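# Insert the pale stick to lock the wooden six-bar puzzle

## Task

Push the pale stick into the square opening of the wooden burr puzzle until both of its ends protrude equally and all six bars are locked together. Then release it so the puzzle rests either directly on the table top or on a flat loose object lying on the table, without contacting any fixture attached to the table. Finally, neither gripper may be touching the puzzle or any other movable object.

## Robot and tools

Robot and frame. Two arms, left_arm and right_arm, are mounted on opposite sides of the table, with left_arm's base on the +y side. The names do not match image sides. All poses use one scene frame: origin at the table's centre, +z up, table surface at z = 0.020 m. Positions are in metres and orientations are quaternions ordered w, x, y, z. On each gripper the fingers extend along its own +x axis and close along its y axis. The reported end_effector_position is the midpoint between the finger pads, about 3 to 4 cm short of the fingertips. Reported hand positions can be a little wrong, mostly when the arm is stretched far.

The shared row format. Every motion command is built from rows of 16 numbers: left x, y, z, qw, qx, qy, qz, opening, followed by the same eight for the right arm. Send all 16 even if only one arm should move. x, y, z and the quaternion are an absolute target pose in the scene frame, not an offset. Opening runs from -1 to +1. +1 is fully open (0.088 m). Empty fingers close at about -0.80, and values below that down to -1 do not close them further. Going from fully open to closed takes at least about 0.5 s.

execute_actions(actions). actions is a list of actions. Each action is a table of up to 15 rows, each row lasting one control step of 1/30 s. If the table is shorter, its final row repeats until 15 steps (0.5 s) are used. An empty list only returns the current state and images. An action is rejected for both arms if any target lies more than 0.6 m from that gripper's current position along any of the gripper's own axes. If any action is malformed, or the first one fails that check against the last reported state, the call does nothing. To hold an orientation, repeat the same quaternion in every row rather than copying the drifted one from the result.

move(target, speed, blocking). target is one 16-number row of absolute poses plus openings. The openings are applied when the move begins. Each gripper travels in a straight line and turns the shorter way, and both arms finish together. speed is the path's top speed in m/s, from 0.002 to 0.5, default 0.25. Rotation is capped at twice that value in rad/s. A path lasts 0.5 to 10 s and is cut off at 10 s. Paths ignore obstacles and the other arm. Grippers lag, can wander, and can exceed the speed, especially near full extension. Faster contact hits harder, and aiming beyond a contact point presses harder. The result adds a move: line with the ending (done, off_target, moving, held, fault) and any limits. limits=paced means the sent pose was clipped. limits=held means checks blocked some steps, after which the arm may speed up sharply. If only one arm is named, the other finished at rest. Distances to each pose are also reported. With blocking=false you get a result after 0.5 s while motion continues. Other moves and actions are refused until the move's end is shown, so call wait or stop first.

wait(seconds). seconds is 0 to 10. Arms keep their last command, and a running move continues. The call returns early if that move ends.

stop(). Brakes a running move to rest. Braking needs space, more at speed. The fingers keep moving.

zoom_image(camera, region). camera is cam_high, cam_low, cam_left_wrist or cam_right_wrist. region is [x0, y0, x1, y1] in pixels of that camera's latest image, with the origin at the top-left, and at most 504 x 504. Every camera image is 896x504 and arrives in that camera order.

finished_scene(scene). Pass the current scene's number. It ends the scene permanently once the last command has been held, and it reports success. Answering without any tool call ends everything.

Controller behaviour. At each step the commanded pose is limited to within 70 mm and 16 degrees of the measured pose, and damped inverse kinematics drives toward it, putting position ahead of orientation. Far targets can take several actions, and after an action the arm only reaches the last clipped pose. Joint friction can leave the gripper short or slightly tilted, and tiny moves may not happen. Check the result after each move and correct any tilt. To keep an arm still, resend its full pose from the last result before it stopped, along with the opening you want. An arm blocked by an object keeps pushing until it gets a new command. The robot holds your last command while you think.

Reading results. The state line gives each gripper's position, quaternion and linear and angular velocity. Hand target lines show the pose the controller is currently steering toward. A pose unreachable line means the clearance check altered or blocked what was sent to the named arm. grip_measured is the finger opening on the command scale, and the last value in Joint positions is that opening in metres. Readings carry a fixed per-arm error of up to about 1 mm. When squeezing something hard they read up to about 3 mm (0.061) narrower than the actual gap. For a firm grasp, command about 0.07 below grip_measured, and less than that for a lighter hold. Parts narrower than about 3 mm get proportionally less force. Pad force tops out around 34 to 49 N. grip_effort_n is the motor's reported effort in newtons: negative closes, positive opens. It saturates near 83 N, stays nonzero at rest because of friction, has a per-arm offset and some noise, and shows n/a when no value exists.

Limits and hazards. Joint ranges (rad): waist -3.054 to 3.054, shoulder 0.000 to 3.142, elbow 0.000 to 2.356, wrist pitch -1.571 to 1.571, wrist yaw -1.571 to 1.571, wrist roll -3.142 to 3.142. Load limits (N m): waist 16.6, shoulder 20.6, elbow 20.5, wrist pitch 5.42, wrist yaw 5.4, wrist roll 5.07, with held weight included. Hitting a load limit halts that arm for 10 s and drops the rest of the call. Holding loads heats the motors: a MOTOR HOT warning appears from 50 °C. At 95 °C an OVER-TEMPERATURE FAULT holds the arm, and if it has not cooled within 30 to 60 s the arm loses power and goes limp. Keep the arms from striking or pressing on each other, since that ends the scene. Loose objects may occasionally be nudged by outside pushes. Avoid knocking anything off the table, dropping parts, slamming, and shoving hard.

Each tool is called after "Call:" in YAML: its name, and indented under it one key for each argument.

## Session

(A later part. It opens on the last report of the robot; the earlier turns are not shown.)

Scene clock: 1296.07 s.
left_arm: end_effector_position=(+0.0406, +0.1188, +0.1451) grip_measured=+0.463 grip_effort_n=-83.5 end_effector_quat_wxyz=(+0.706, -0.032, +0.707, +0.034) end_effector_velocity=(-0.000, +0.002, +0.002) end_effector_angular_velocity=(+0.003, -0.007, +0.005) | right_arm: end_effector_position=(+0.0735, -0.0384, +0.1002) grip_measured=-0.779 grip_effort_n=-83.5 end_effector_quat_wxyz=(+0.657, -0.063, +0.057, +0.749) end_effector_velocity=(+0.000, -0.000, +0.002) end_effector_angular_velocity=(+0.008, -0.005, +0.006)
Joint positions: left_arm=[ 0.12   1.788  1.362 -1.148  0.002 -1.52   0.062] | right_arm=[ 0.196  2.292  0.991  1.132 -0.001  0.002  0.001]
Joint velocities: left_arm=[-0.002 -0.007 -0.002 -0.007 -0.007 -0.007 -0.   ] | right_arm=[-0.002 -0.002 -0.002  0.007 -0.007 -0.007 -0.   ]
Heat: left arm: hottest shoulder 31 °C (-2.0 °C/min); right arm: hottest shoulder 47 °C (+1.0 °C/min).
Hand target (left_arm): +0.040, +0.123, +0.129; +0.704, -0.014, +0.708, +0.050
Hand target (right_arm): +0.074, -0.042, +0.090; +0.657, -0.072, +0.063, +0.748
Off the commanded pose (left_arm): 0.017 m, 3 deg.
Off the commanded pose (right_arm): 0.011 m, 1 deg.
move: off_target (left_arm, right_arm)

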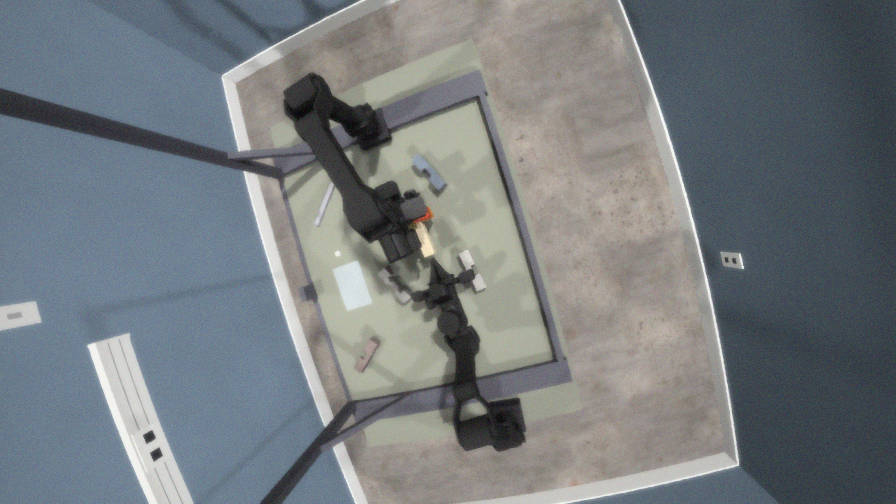

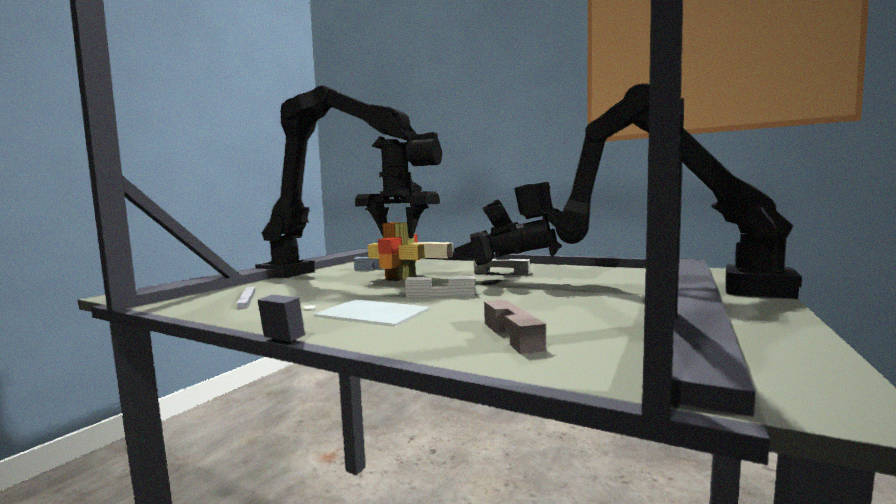

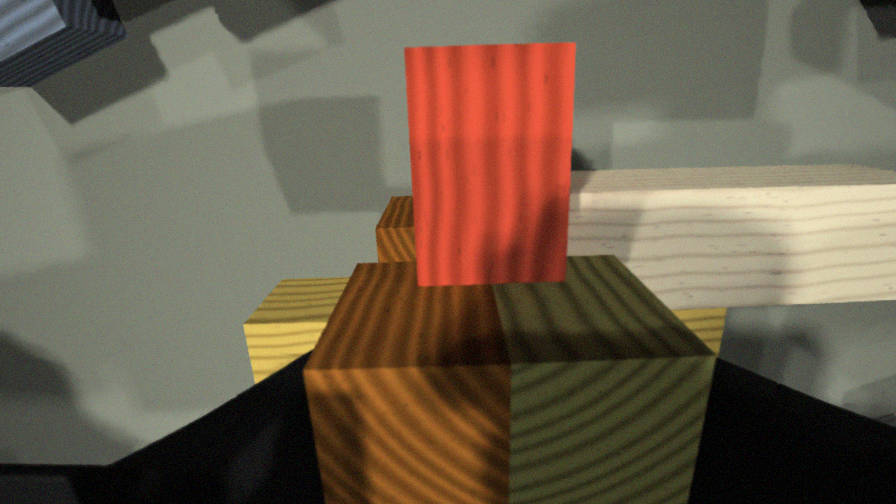

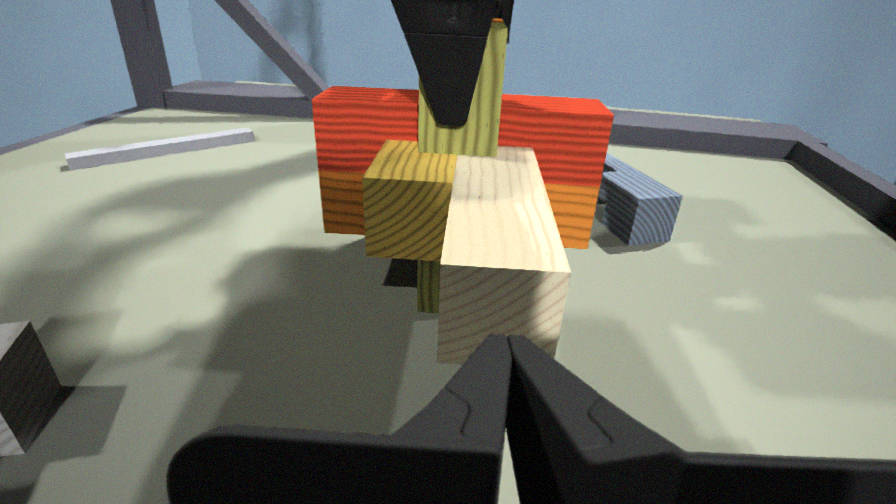

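Call:
execute_actions:
  actions:
    - [[0.0401,0.1222,0.1284,0.7044,-0.0145,0.7079,0.0497,0.40, 0.0727,-0.0325,0.0960,0.6577,-0.0720,0.0633,0.7472,-0.85]]
    - [[0.0401,0.1222,0.1284,0.7044,-0.0145,0.7079,0.0497,0.40, 0.0722,-0.0285,0.0960,0.6577,-0.0720,0.0633,0.7472,-0.85]]
    - [[0.0401,0.1222,0.1284,0.7044,-0.0145,0.7079,0.0497,0.40, 0.0718,-0.0250,0.0960,0.6577,-0.0720,0.0633,0.7472,-0.85]]
    - [[0.0401,0.1222,0.1284,0.7044,-0.0145,0.7079,0.0497,0.40, 0.0713,-0.0215,0.0960,0.6577,-0.0720,0.0633,0.7472,-0.85]]
    - [[0.0401,0.1222,0.1284,0.7044,-0.0145,0.7079,0.0497,0.40, 0.0708,-0.0175,0.0960,0.6577,-0.0720,0.0633,0.7472,-0.85]]
    - [[0.0401,0.1222,0.1284,0.7044,-0.0145,0.7079,0.0497,0.40, 0.0703,-0.0135,0.0960,0.6577,-0.0720,0.0633,0.7472,-0.85]]
    - [[0.0401,0.1222,0.1284,0.7044,-0.0145,0.7079,0.0497,0.40, 0.0697,-0.0095,0.0960,0.6577,-0.0720,0.0633,0.7472,-0.85]]

Scene clock: 1313.33 s.
left_arm: end_effector_position=(+0.0396, +0.1255, +0.1444) grip_measured=+0.463 grip_effort_n=-83.5 end_effector_quat_wxyz=(+0.704, -0.022, +0.708, +0.044) end_effector_velocity=(-0.001, +0.009, +0.000) end_effector_angular_velocity=(+0.037, -0.002, -0.010) | right_arm: end_effector_position=(+0.0710, -0.0173, +0.0995) grip_measured=-0.779 grip_effort_n=-83.5 end_effector_quat_wxyz=(+0.657, -0.072, +0.065, +0.748) end_effector_velocity=(-0.000, +0.000, +0.001) end_effector_angular_velocity=(-0.001, -0.009, -0.003)
Joint positions: left_arm=[ 0.12   1.787  1.358 -1.173  0.002 -1.52   0.062] | right_arm=[ 0.196  2.324  1.097  1.033 -0.     0.002  0.001]
Joint velocities: left_arm=[-0.002 -0.002 -0.002 -0.037 -0.007  0.007 -0.   ] | right_arm=[ 0.002 -0.002  0.002 -0.007  0.007 -0.007 -0.   ]
Heat: left arm: hottest shoulder 31 °C (-1.0 °C/min); right arm: hottest shoulder 45 °C (-1.0 °C/min).
Hand target (left_arm): +0.040, +0.123, +0.129; +0.704, -0.014, +0.708, +0.050
Hand target (right_arm): +0.070, -0.010, +0.096; +0.658, -0.072, +0.063, +0.747
Off the commanded pose (left_arm): 0.016 m, 1 deg.
Off the commanded pose (right_arm): 0.009 m, 0 deg.

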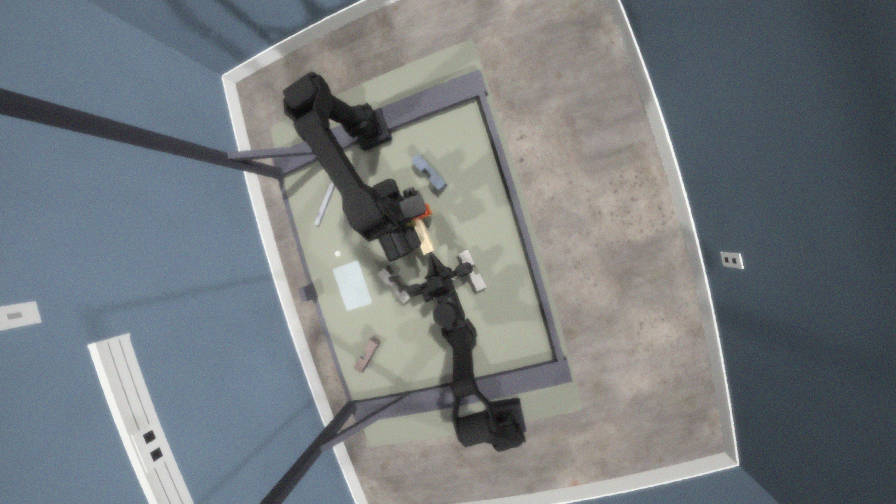

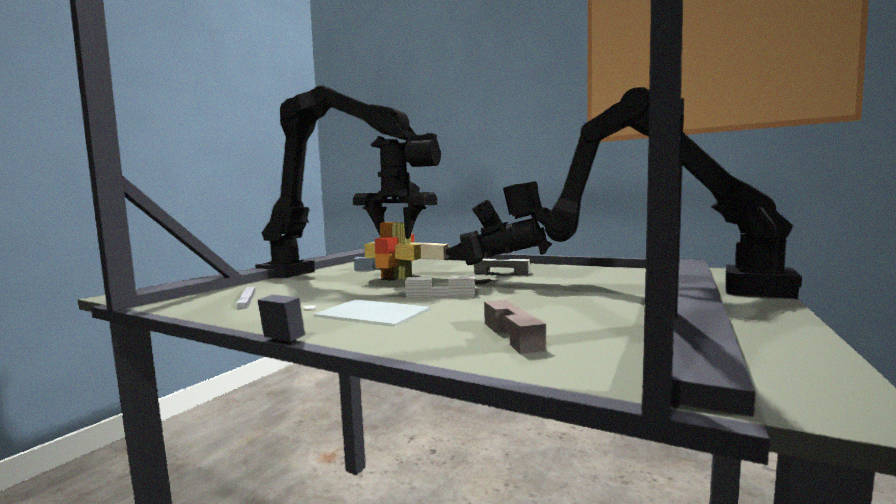

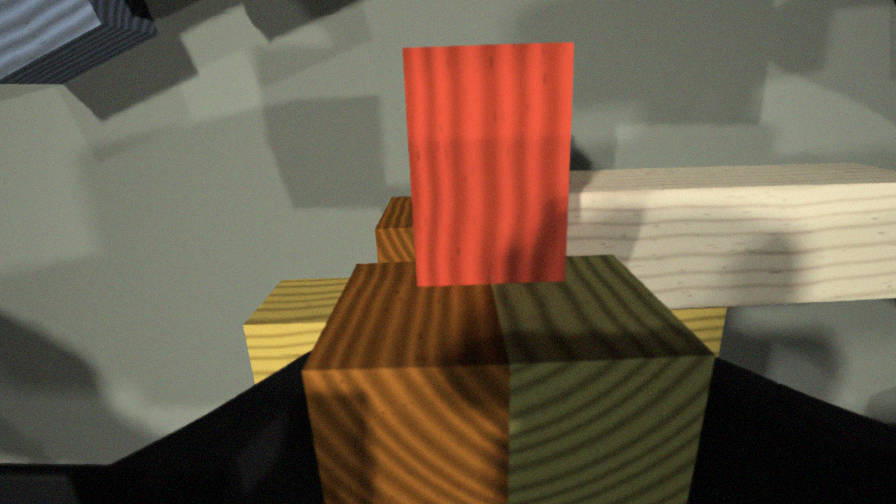

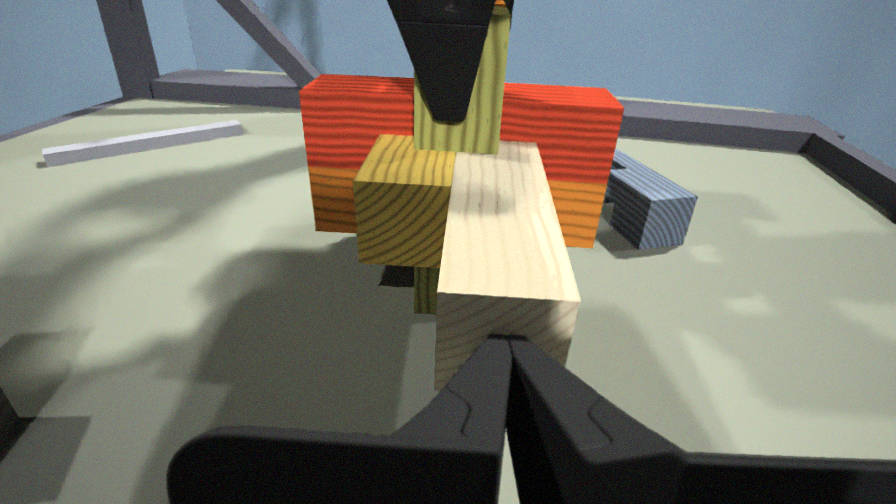

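Call:
execute_actions:
  actions: []

Scene clock: 1326.37 s.
left_arm: end_effector_position=(+0.0396, +0.1255, +0.1444) grip_measured=+0.463 grip_effort_n=-83.5 end_effector_quat_wxyz=(+0.704, -0.022, +0.708, +0.044) end_effector_velocity=(-0.002, +0.002, -0.001) end_effector_angular_velocity=(+0.011, +0.009, +0.005) | right_arm: end_effector_position=(+0.0710, -0.0173, +0.0995) grip_measured=-0.779 grip_effort_n=-83.5 end_effector_quat_wxyz=(+0.657, -0.072, +0.065, +0.748) end_effector_velocity=(+0.000, -0.002, -0.007) end_effector_angular_velocity=(-0.026, -0.009, +0.006)
Joint positions: left_arm=[ 0.12   1.787  1.358 -1.173  0.002 -1.52   0.062] | right_arm=[ 0.196  2.324  1.097  1.033 -0.     0.002  0.001]
Joint velocities: left_arm=[-0.002  0.002 -0.002 -0.007  0.007 -0.007 -0.   ] | right_arm=[-0.002  0.002 -0.002 -0.022 -0.007 -0.007 -0.   ]
Heat: left arm: hottest wrist pitch 33 °C (+1.0 °C/min); right arm: hottest shoulder 44 °C (-2.0 °C/min).
Hand target (left_arm): +0.040, +0.123, +0.129; +0.704, -0.014, +0.708, +0.050
Hand target (right_arm): +0.070, -0.010, +0.096; +0.658, -0.072, +0.063, +0.747
Off the commanded pose (left_arm): 0.016 m, 1 deg.
Off the commanded pose (right_arm): 0.009 m, 0 deg.

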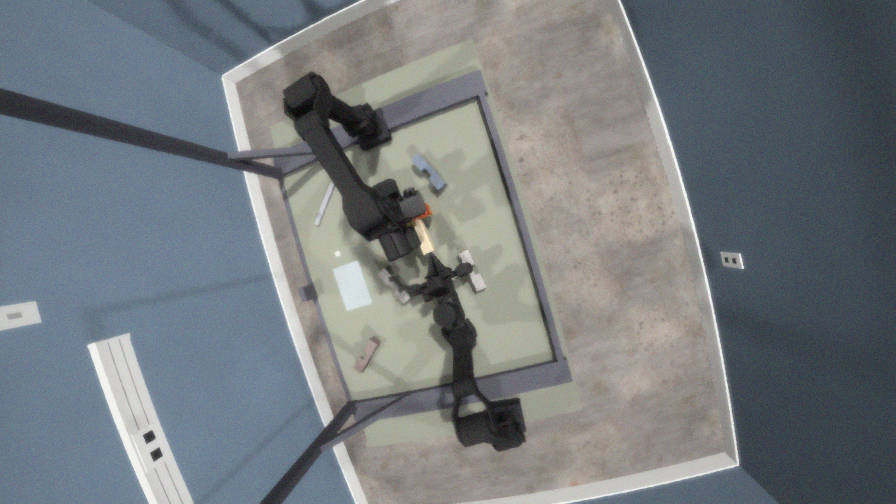

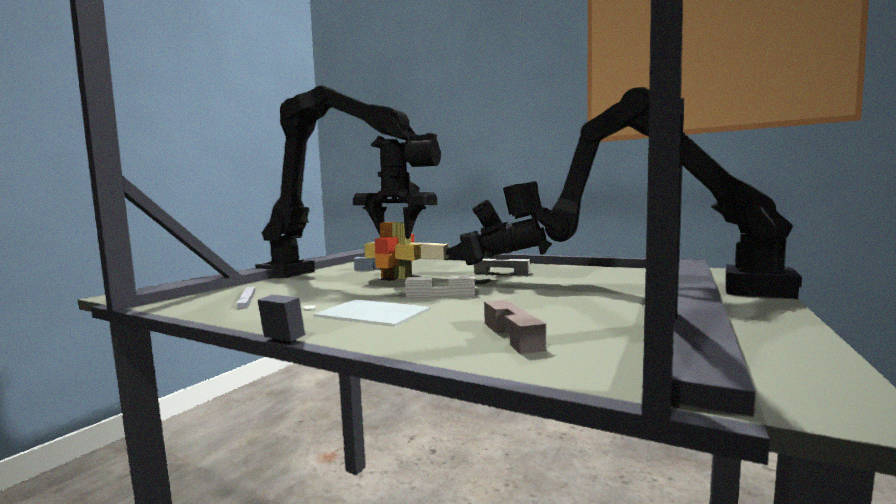

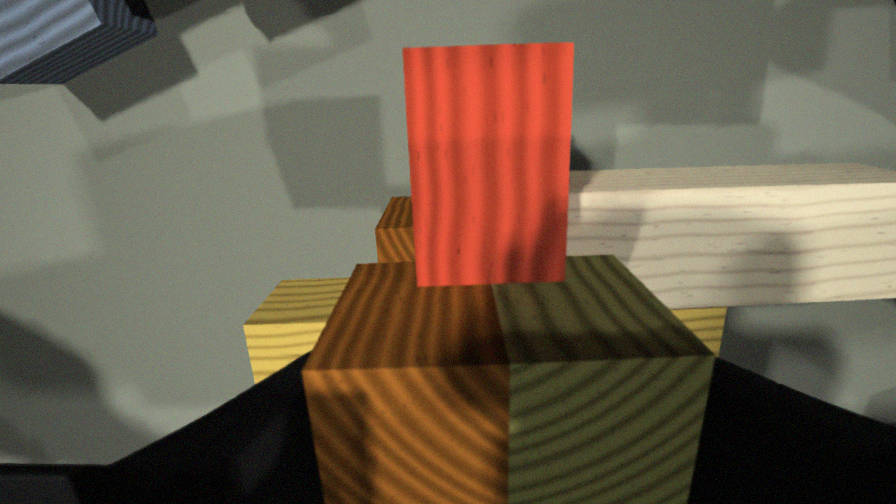

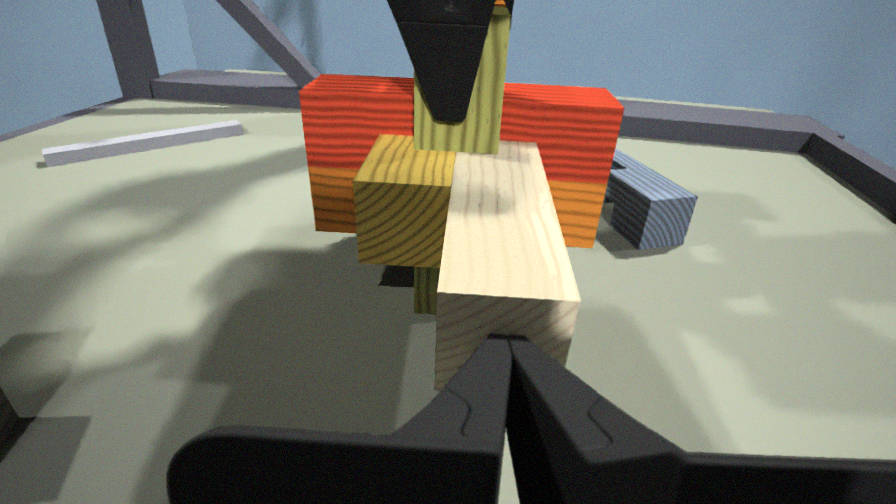

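Call:
move:
  target: [0.0401,0.1222,0.1284,0.7044,-0.0145,0.7079,0.0497,0.40,0.0733,-0.0349,0.1015,0.6577,-0.0720,0.0633,0.7472,-0.85]
  speed: 0.03

Scene clock: 1329.93 s.
left_arm: end_effector_position=(+0.0403, +0.1209, +0.1449) grip_measured=+0.463 grip_effort_n=-83.5 end_effector_quat_wxyz=(+0.705, -0.031, +0.707, +0.036) end_effector_velocity=(-0.002, +0.002, +0.002) end_effector_angular_velocity=(+0.001, +0.007, +0.020) | right_arm: end_effector_position=(+0.0728, -0.0326, +0.0994) grip_measured=-0.779 grip_effort_n=-83.5 end_effector_quat_wxyz=(+0.657, -0.072, +0.065, +0.748) end_effector_velocity=(+0.003, -0.002, -0.001) end_effector_angular_velocity=(-0.001, -0.009, -0.008)
Joint positions: left_arm=[ 0.12   1.785  1.358 -1.152  0.002 -1.52   0.062] | right_arm=[ 0.196  2.292  1.021  1.077 -0.     0.002  0.001]
Joint velocities: left_arm=[-0.002 -0.007 -0.002 -0.007  0.007 -0.022 -0.   ] | right_arm=[-0.002 -0.002 -0.012  0.007  0.007 -0.007 -0.   ]
Heat: left arm: hottest wrist pitch 34 °C (+2.0 °C/min); right arm: hottest shoulder 44 °C (-2.0 °C/min).
Hand target (left_arm): +0.040, +0.123, +0.129; +0.704, -0.015, +0.708, +0.050
Hand target (right_arm): +0.073, -0.035, +0.101; +0.658, -0.072, +0.063, +0.747
Off the commanded pose (left_arm): 0.017 m, 2 deg.
Off the commanded pose (right_arm): 0.003 m, 0 deg.
move: off_target (left_arm)

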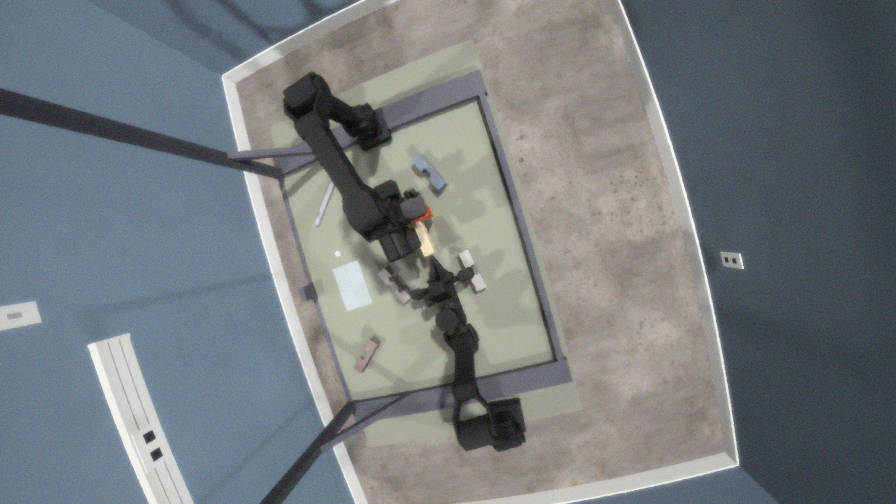

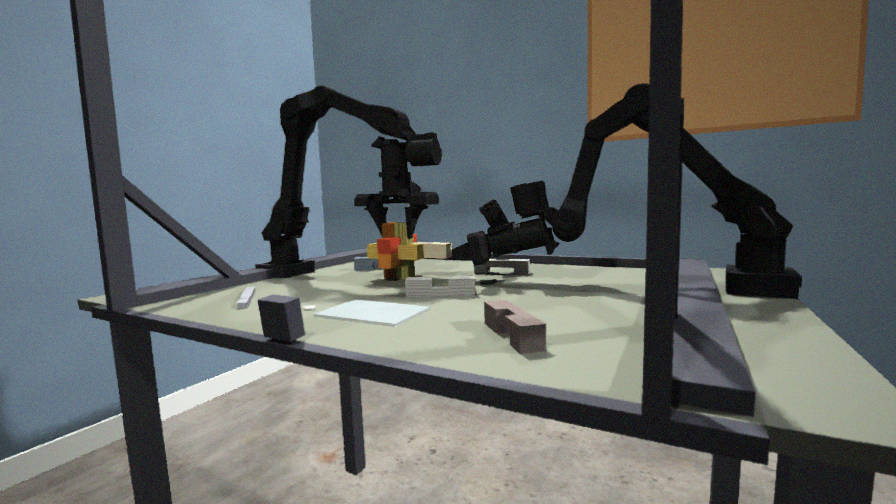

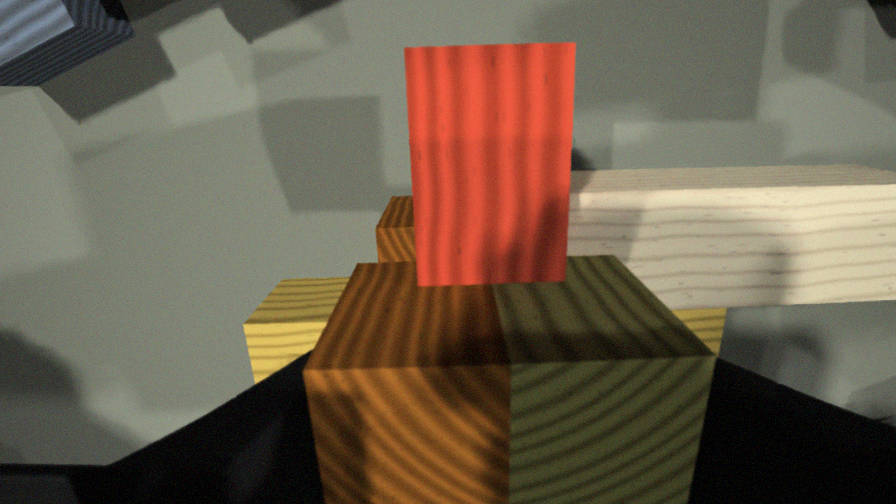

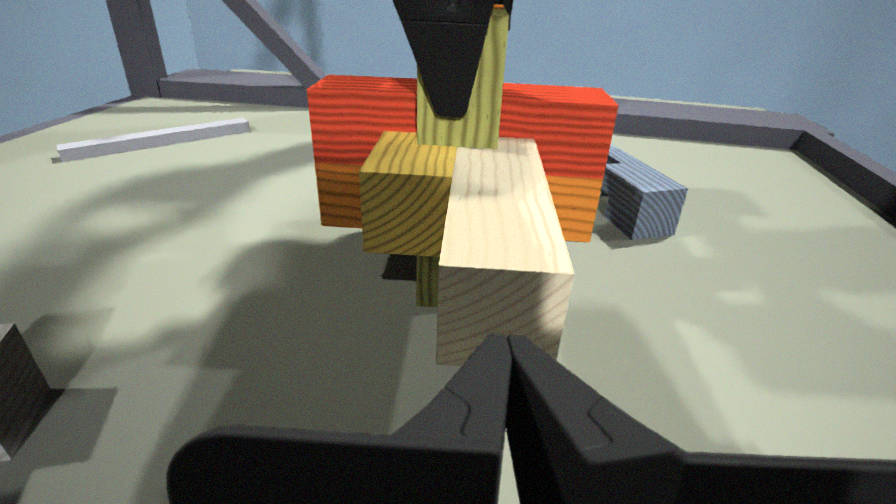

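Call:
zoom_image:
  camera: "cam_low"
  region: [340, 200, 500, 290]

Call:
zoom_image:
  camera: "cam_right_wrist"
  region: [340, 100, 640, 380]

Region (340, 200, 500, 290) of cam_low's 896x504 image, scaled by 3.150, with more detail than that image has; it fills the top 284 rows of this view, and the rest is white.

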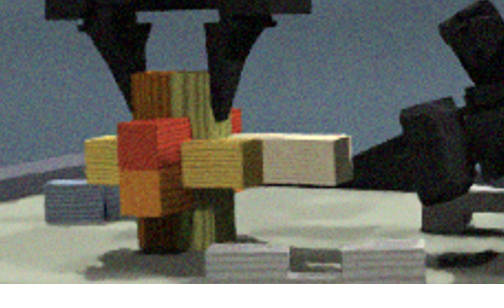

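Region (340, 100, 640, 380) of cam_right_wrist's 896x504 image, scaled by 1.680, with more detail than that image has; it fills the top 470 rows of this view, and the rest is white.

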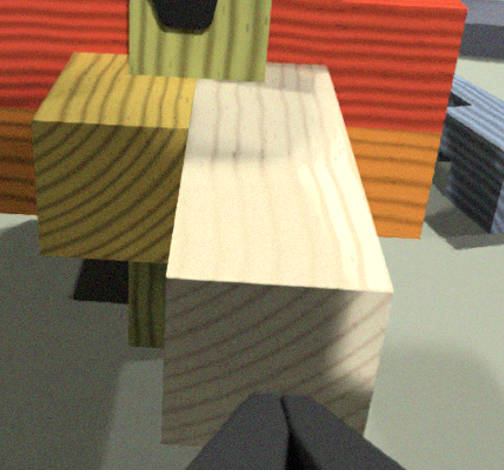

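Call:
move:
  target: [0.0401,0.1222,0.1284,0.7044,-0.0145,0.7079,0.0497,0.40,0.0720,-0.0256,0.0940,0.6577,-0.0720,0.0633,0.7472,-0.85]
  speed: 0.02

Scene clock: 1402.03 s.
left_arm: end_effector_position=(+0.0403, +0.1207, +0.1449) grip_measured=+0.463 grip_effort_n=-83.5 end_effector_quat_wxyz=(+0.705, -0.031, +0.707, +0.036) end_effector_velocity=(-0.002, +0.003, -0.001) end_effector_angular_velocity=(+0.013, -0.006, +0.029) | right_arm: end_effector_position=(+0.0720, -0.0270, +0.0995) grip_measured=-0.779 grip_effort_n=-83.5 end_effector_quat_wxyz=(+0.657, -0.068, +0.062, +0.748) end_effector_velocity=(-0.002, -0.001, -0.001) end_effector_angular_velocity=(+0.003, -0.003, +0.021)
Joint positions: left_arm=[ 0.12   1.785  1.358 -1.151  0.002 -1.52   0.062] | right_arm=[ 0.196  2.309  1.047  1.077 -0.     0.002  0.001]
Joint velocities: left_arm=[-0.007 -0.002 -0.007 -0.007 -0.007 -0.037 -0.   ] | right_arm=[-0.002  0.002 -0.002  0.007 -0.022 -0.007 -0.   ]
Heat: left arm: hottest wrist pitch 31 °C (-2.0 °C/min); right arm: hottest shoulder 50 °C (+4.0 °C/min). Fold the right arm in close to its base before you think long.
Hand target (left_arm): +0.040, +0.123, +0.129; +0.704, -0.015, +0.708, +0.049
Hand target (right_arm): +0.072, -0.026, +0.094; +0.658, -0.072, +0.063, +0.747
Off the commanded pose (left_arm): 0.017 m, 2 deg.
Off the commanded pose (right_arm): 0.006 m, 0 deg.
MOTOR HOT: a motor of the right arm reached 50 °C. Now the hottest motor of the right arm, joint 2 (shoulder), reports 50 °C. The temperature limit of the motors' drives, at which the controller stops that arm, is 95 °C. To cool a motor, set the load down, stop pushing, or move to a pose that needs little force.
move: off_target (left_arm)

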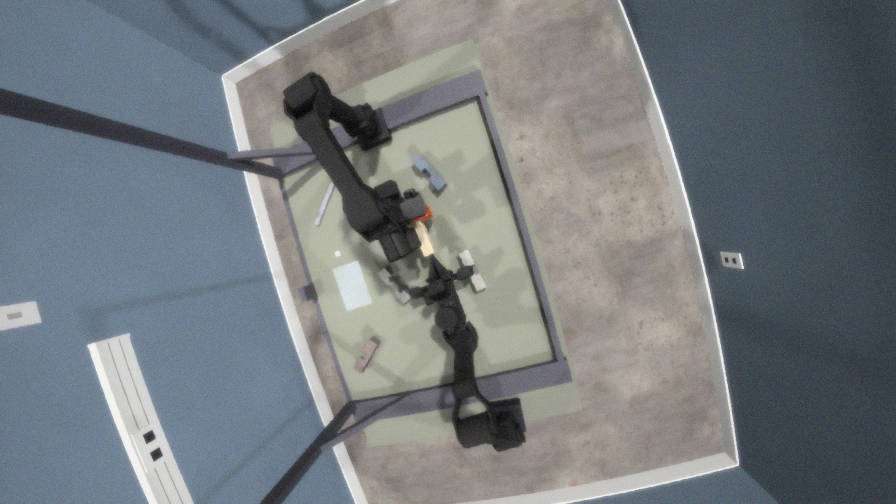

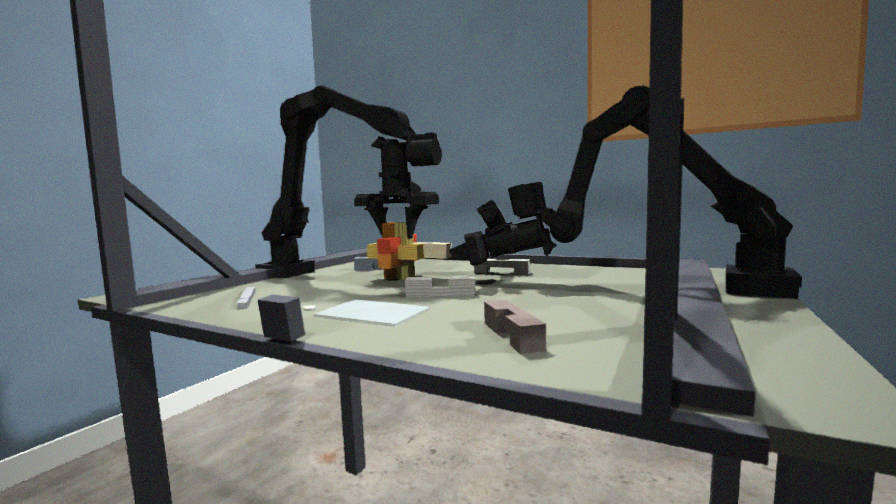

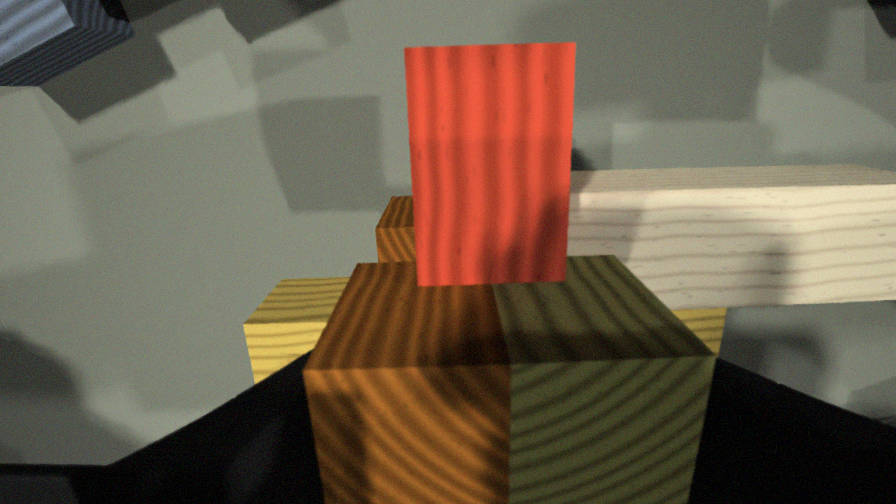

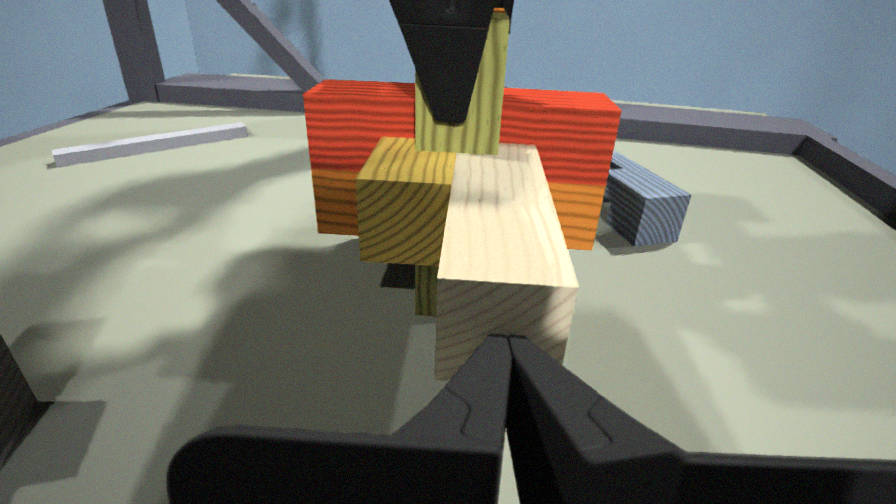

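Call:
move:
  target: [0.0401,0.1222,0.1284,0.7044,-0.0145,0.7079,0.0497,0.40,0.0716,-0.0225,0.0940,0.6577,-0.0720,0.0633,0.7472,-0.85]
  speed: 0.01

Scene clock: 1406.20 s.
left_arm: end_effector_position=(+0.0403, +0.1207, +0.1451) grip_measured=+0.463 grip_effort_n=-83.5 end_effector_quat_wxyz=(+0.705, -0.031, +0.707, +0.036) end_effector_velocity=(+0.002, +0.003, -0.001) end_effector_angular_velocity=(+0.015, -0.020, +0.005) | right_arm: end_effector_position=(+0.0717, -0.0249, +0.1008) grip_measured=-0.779 grip_effort_n=-83.5 end_effector_quat_wxyz=(+0.657, -0.067, +0.060, +0.748) end_effector_velocity=(-0.002, -0.001, +0.002) end_effector_angular_velocity=(+0.008, -0.005, +0.011)
Joint positions: left_arm=[ 0.12   1.784  1.358 -1.151  0.002 -1.52   0.062] | right_arm=[ 0.196  2.311  1.057  1.074 -0.     0.002  0.001]
Joint velocities: left_arm=[-0.002  0.002 -0.002 -0.007 -0.022 -0.007 -0.   ] | right_arm=[ 0.002 -0.002 -0.002  0.007 -0.007 -0.007 -0.   ]
Heat: left arm: hottest wrist pitch 31 °C (-2.0 °C/min); right arm: hottest shoulder 49 °C (+2.0 °C/min). Fold the right arm in close to its base before you think long.
Hand target (left_arm): +0.040, +0.123, +0.129; +0.704, -0.015, +0.708, +0.050
Hand target (right_arm): +0.072, -0.023, +0.094; +0.658, -0.072, +0.063, +0.747
Off the commanded pose (left_arm): 0.017 m, 2 deg.
Off the commanded pose (right_arm): 0.007 m, 1 deg.
MOTOR HOT: still on. Now the hottest motor of the right arm, joint 2 (shoulder), reports 49 °C; a drive's own limit is 95 °C.
move: off_target (left_arm)

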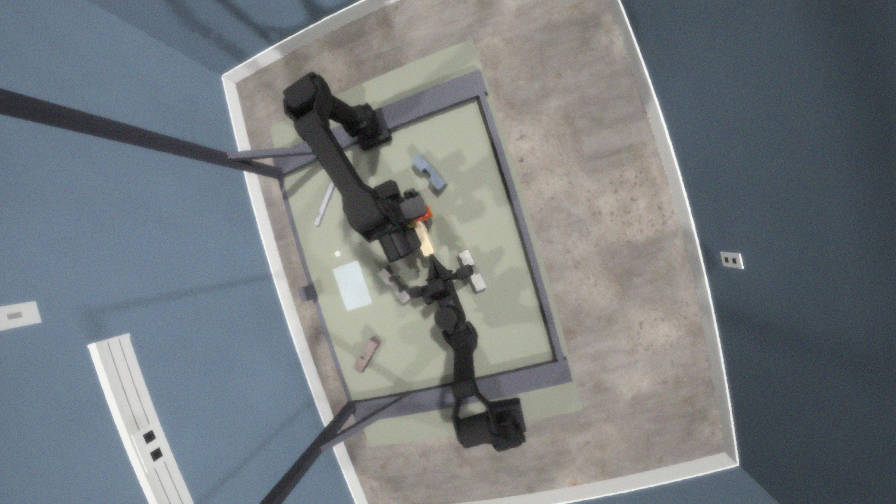

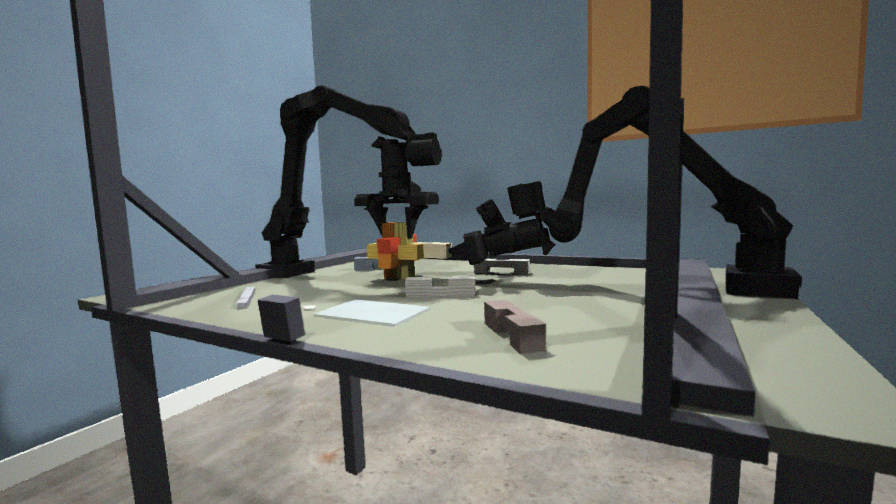

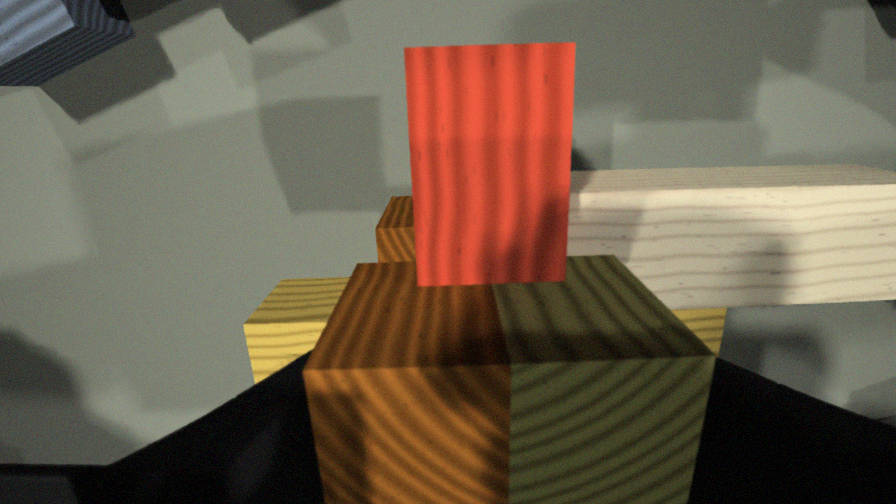

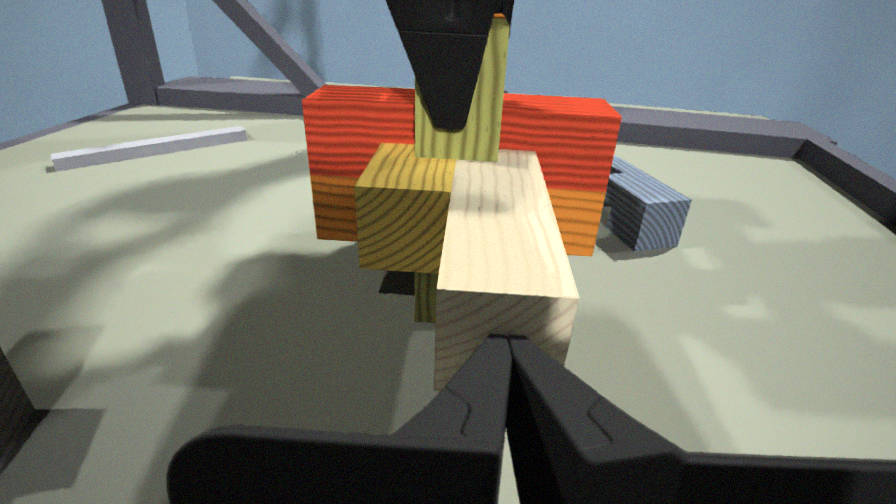

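Call:
execute_actions:
  actions:
    - [[0.0401,0.1222,0.1284,0.7044,-0.0145,0.7079,0.0497,0.40,0.0716,-0.0222,0.0946,0.6577,-0.0715,0.0629,0.7472,-0.85],[0.0401,0.1222,0.1284,0.7044,-0.0145,0.7079,0.0497,0.40,0.0715,-0.0219,0.0952,0.6577,-0.0710,0.0624,0.7473,-0.85],[0.0401,0.1222,0.1284,0.7044,-0.0145,0.7079,0.0497,0.40,0.0715,-0.0216,0.0959,0.6578,-0.0704,0.0619,0.7473,-0.85],[0.0401,0.1222,0.1284,0.7044,-0.0145,0.7079,0.0497,0.40,0.0714,-0.0213,0.0965,0.6578,-0.0698,0.0614,0.7474,-0.85],[0.0401,0.1222,0.1284,0.7044,-0.0145,0.7079,0.0497,0.40,0.0714,-0.0210,0.0972,0.6578,-0.0692,0.0609,0.7475,-0.85],[0.0401,0.1222,0.1284,0.7044,-0.0145,0.7079,0.0497,0.40,0.0714,-0.0207,0.0978,0.6578,-0.0686,0.0604,0.7475,-0.85],[0.0401,0.1222,0.1284,0.7044,-0.0145,0.7079,0.0497,0.40,0.0713,-0.0204,0.0985,0.6579,-0.0680,0.0599,0.7476,-0.85],[0.0401,0.1222,0.1284,0.7044,-0.0145,0.7079,0.0497,0.40,0.0713,-0.0201,0.0991,0.6579,-0.0673,0.0592,0.7477,-0.85]]

Scene clock: 1417.63 s.
left_arm: end_effector_position=(+0.0403, +0.1207, +0.1449) grip_measured=+0.463 grip_effort_n=-83.5 end_effector_quat_wxyz=(+0.705, -0.031, +0.707, +0.036) end_effector_velocity=(-0.000, +0.005, +0.000) end_effector_angular_velocity=(+0.023, -0.004, +0.019) | right_arm: end_effector_position=(+0.0717, -0.0245, +0.1012) grip_measured=-0.779 grip_effort_n=-83.5 end_effector_quat_wxyz=(+0.657, -0.067, +0.060, +0.749) end_effector_velocity=(-0.002, -0.000, +0.002) end_effector_angular_velocity=(+0.008, -0.002, +0.020)
Joint positions: left_arm=[ 0.12   1.785  1.358 -1.151  0.002 -1.52   0.062] | right_arm=[ 0.196  2.311  1.059  1.072 -0.     0.002  0.001]
Joint velocities: left_arm=[-0.002 -0.002 -0.002 -0.022 -0.007 -0.022 -0.   ] | right_arm=[-0.002 -0.002 -0.002  0.007 -0.022 -0.007 -0.   ]
Heat: left arm: hottest wrist pitch 31 °C (-1.0 °C/min); right arm: hottest shoulder 48 °C (+0.0 °C/min). Fold the right arm in close to its base before you think long.
Hand target (left_arm): +0.040, +0.123, +0.129; +0.704, -0.014, +0.708, +0.050
Hand target (right_arm): +0.071, -0.020, +0.099; +0.658, -0.067, +0.059, +0.748
Off the commanded pose (left_arm): 0.017 m, 2 deg.
Off the commanded pose (right_arm): 0.005 m, 0 deg.
MOTOR HOT: still on. Now the hottest motor of the right arm, joint 2 (shoulder), reports 48 °C; a drive's own limit is 95 °C.

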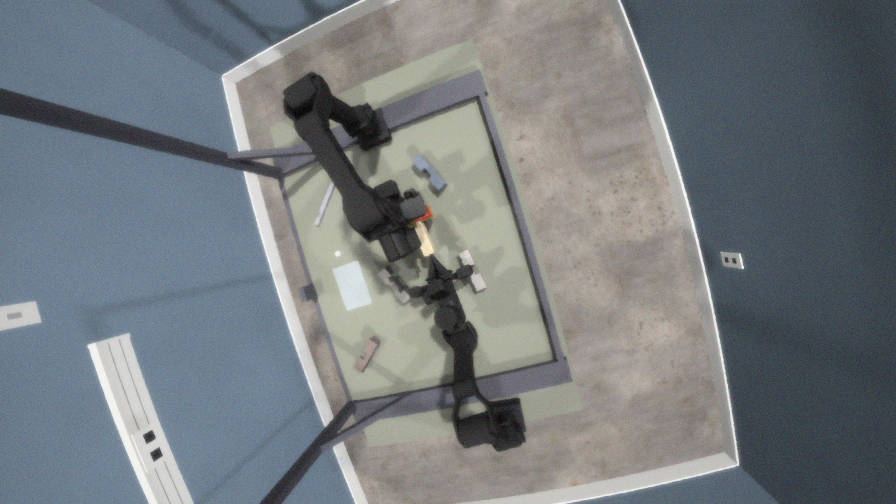

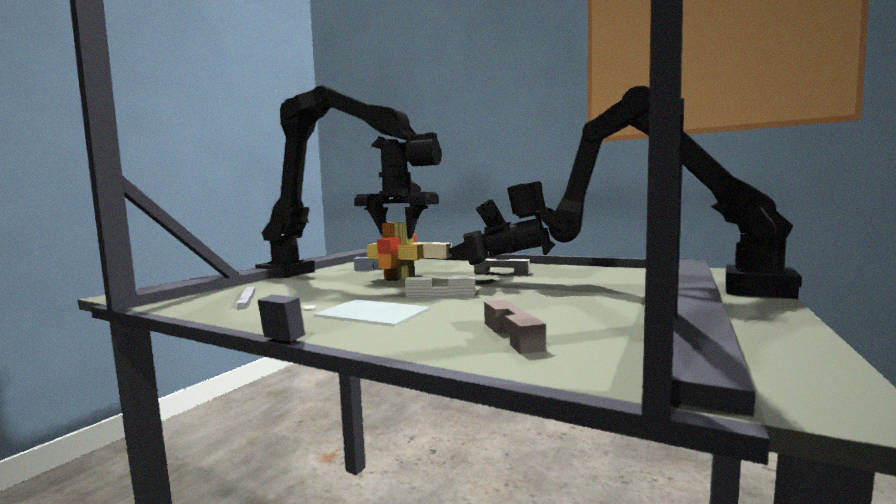

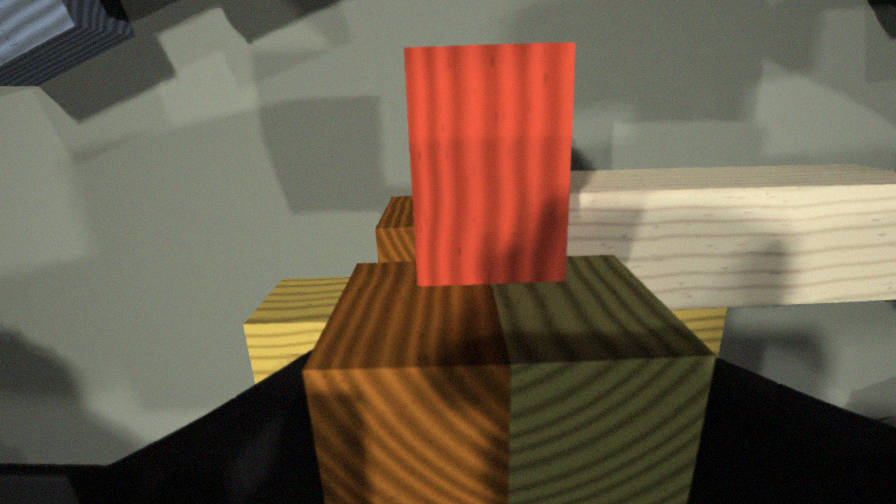

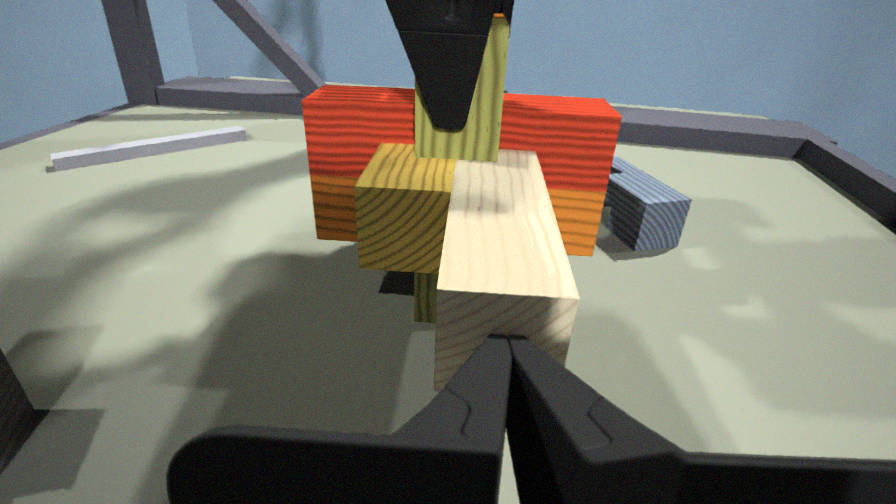

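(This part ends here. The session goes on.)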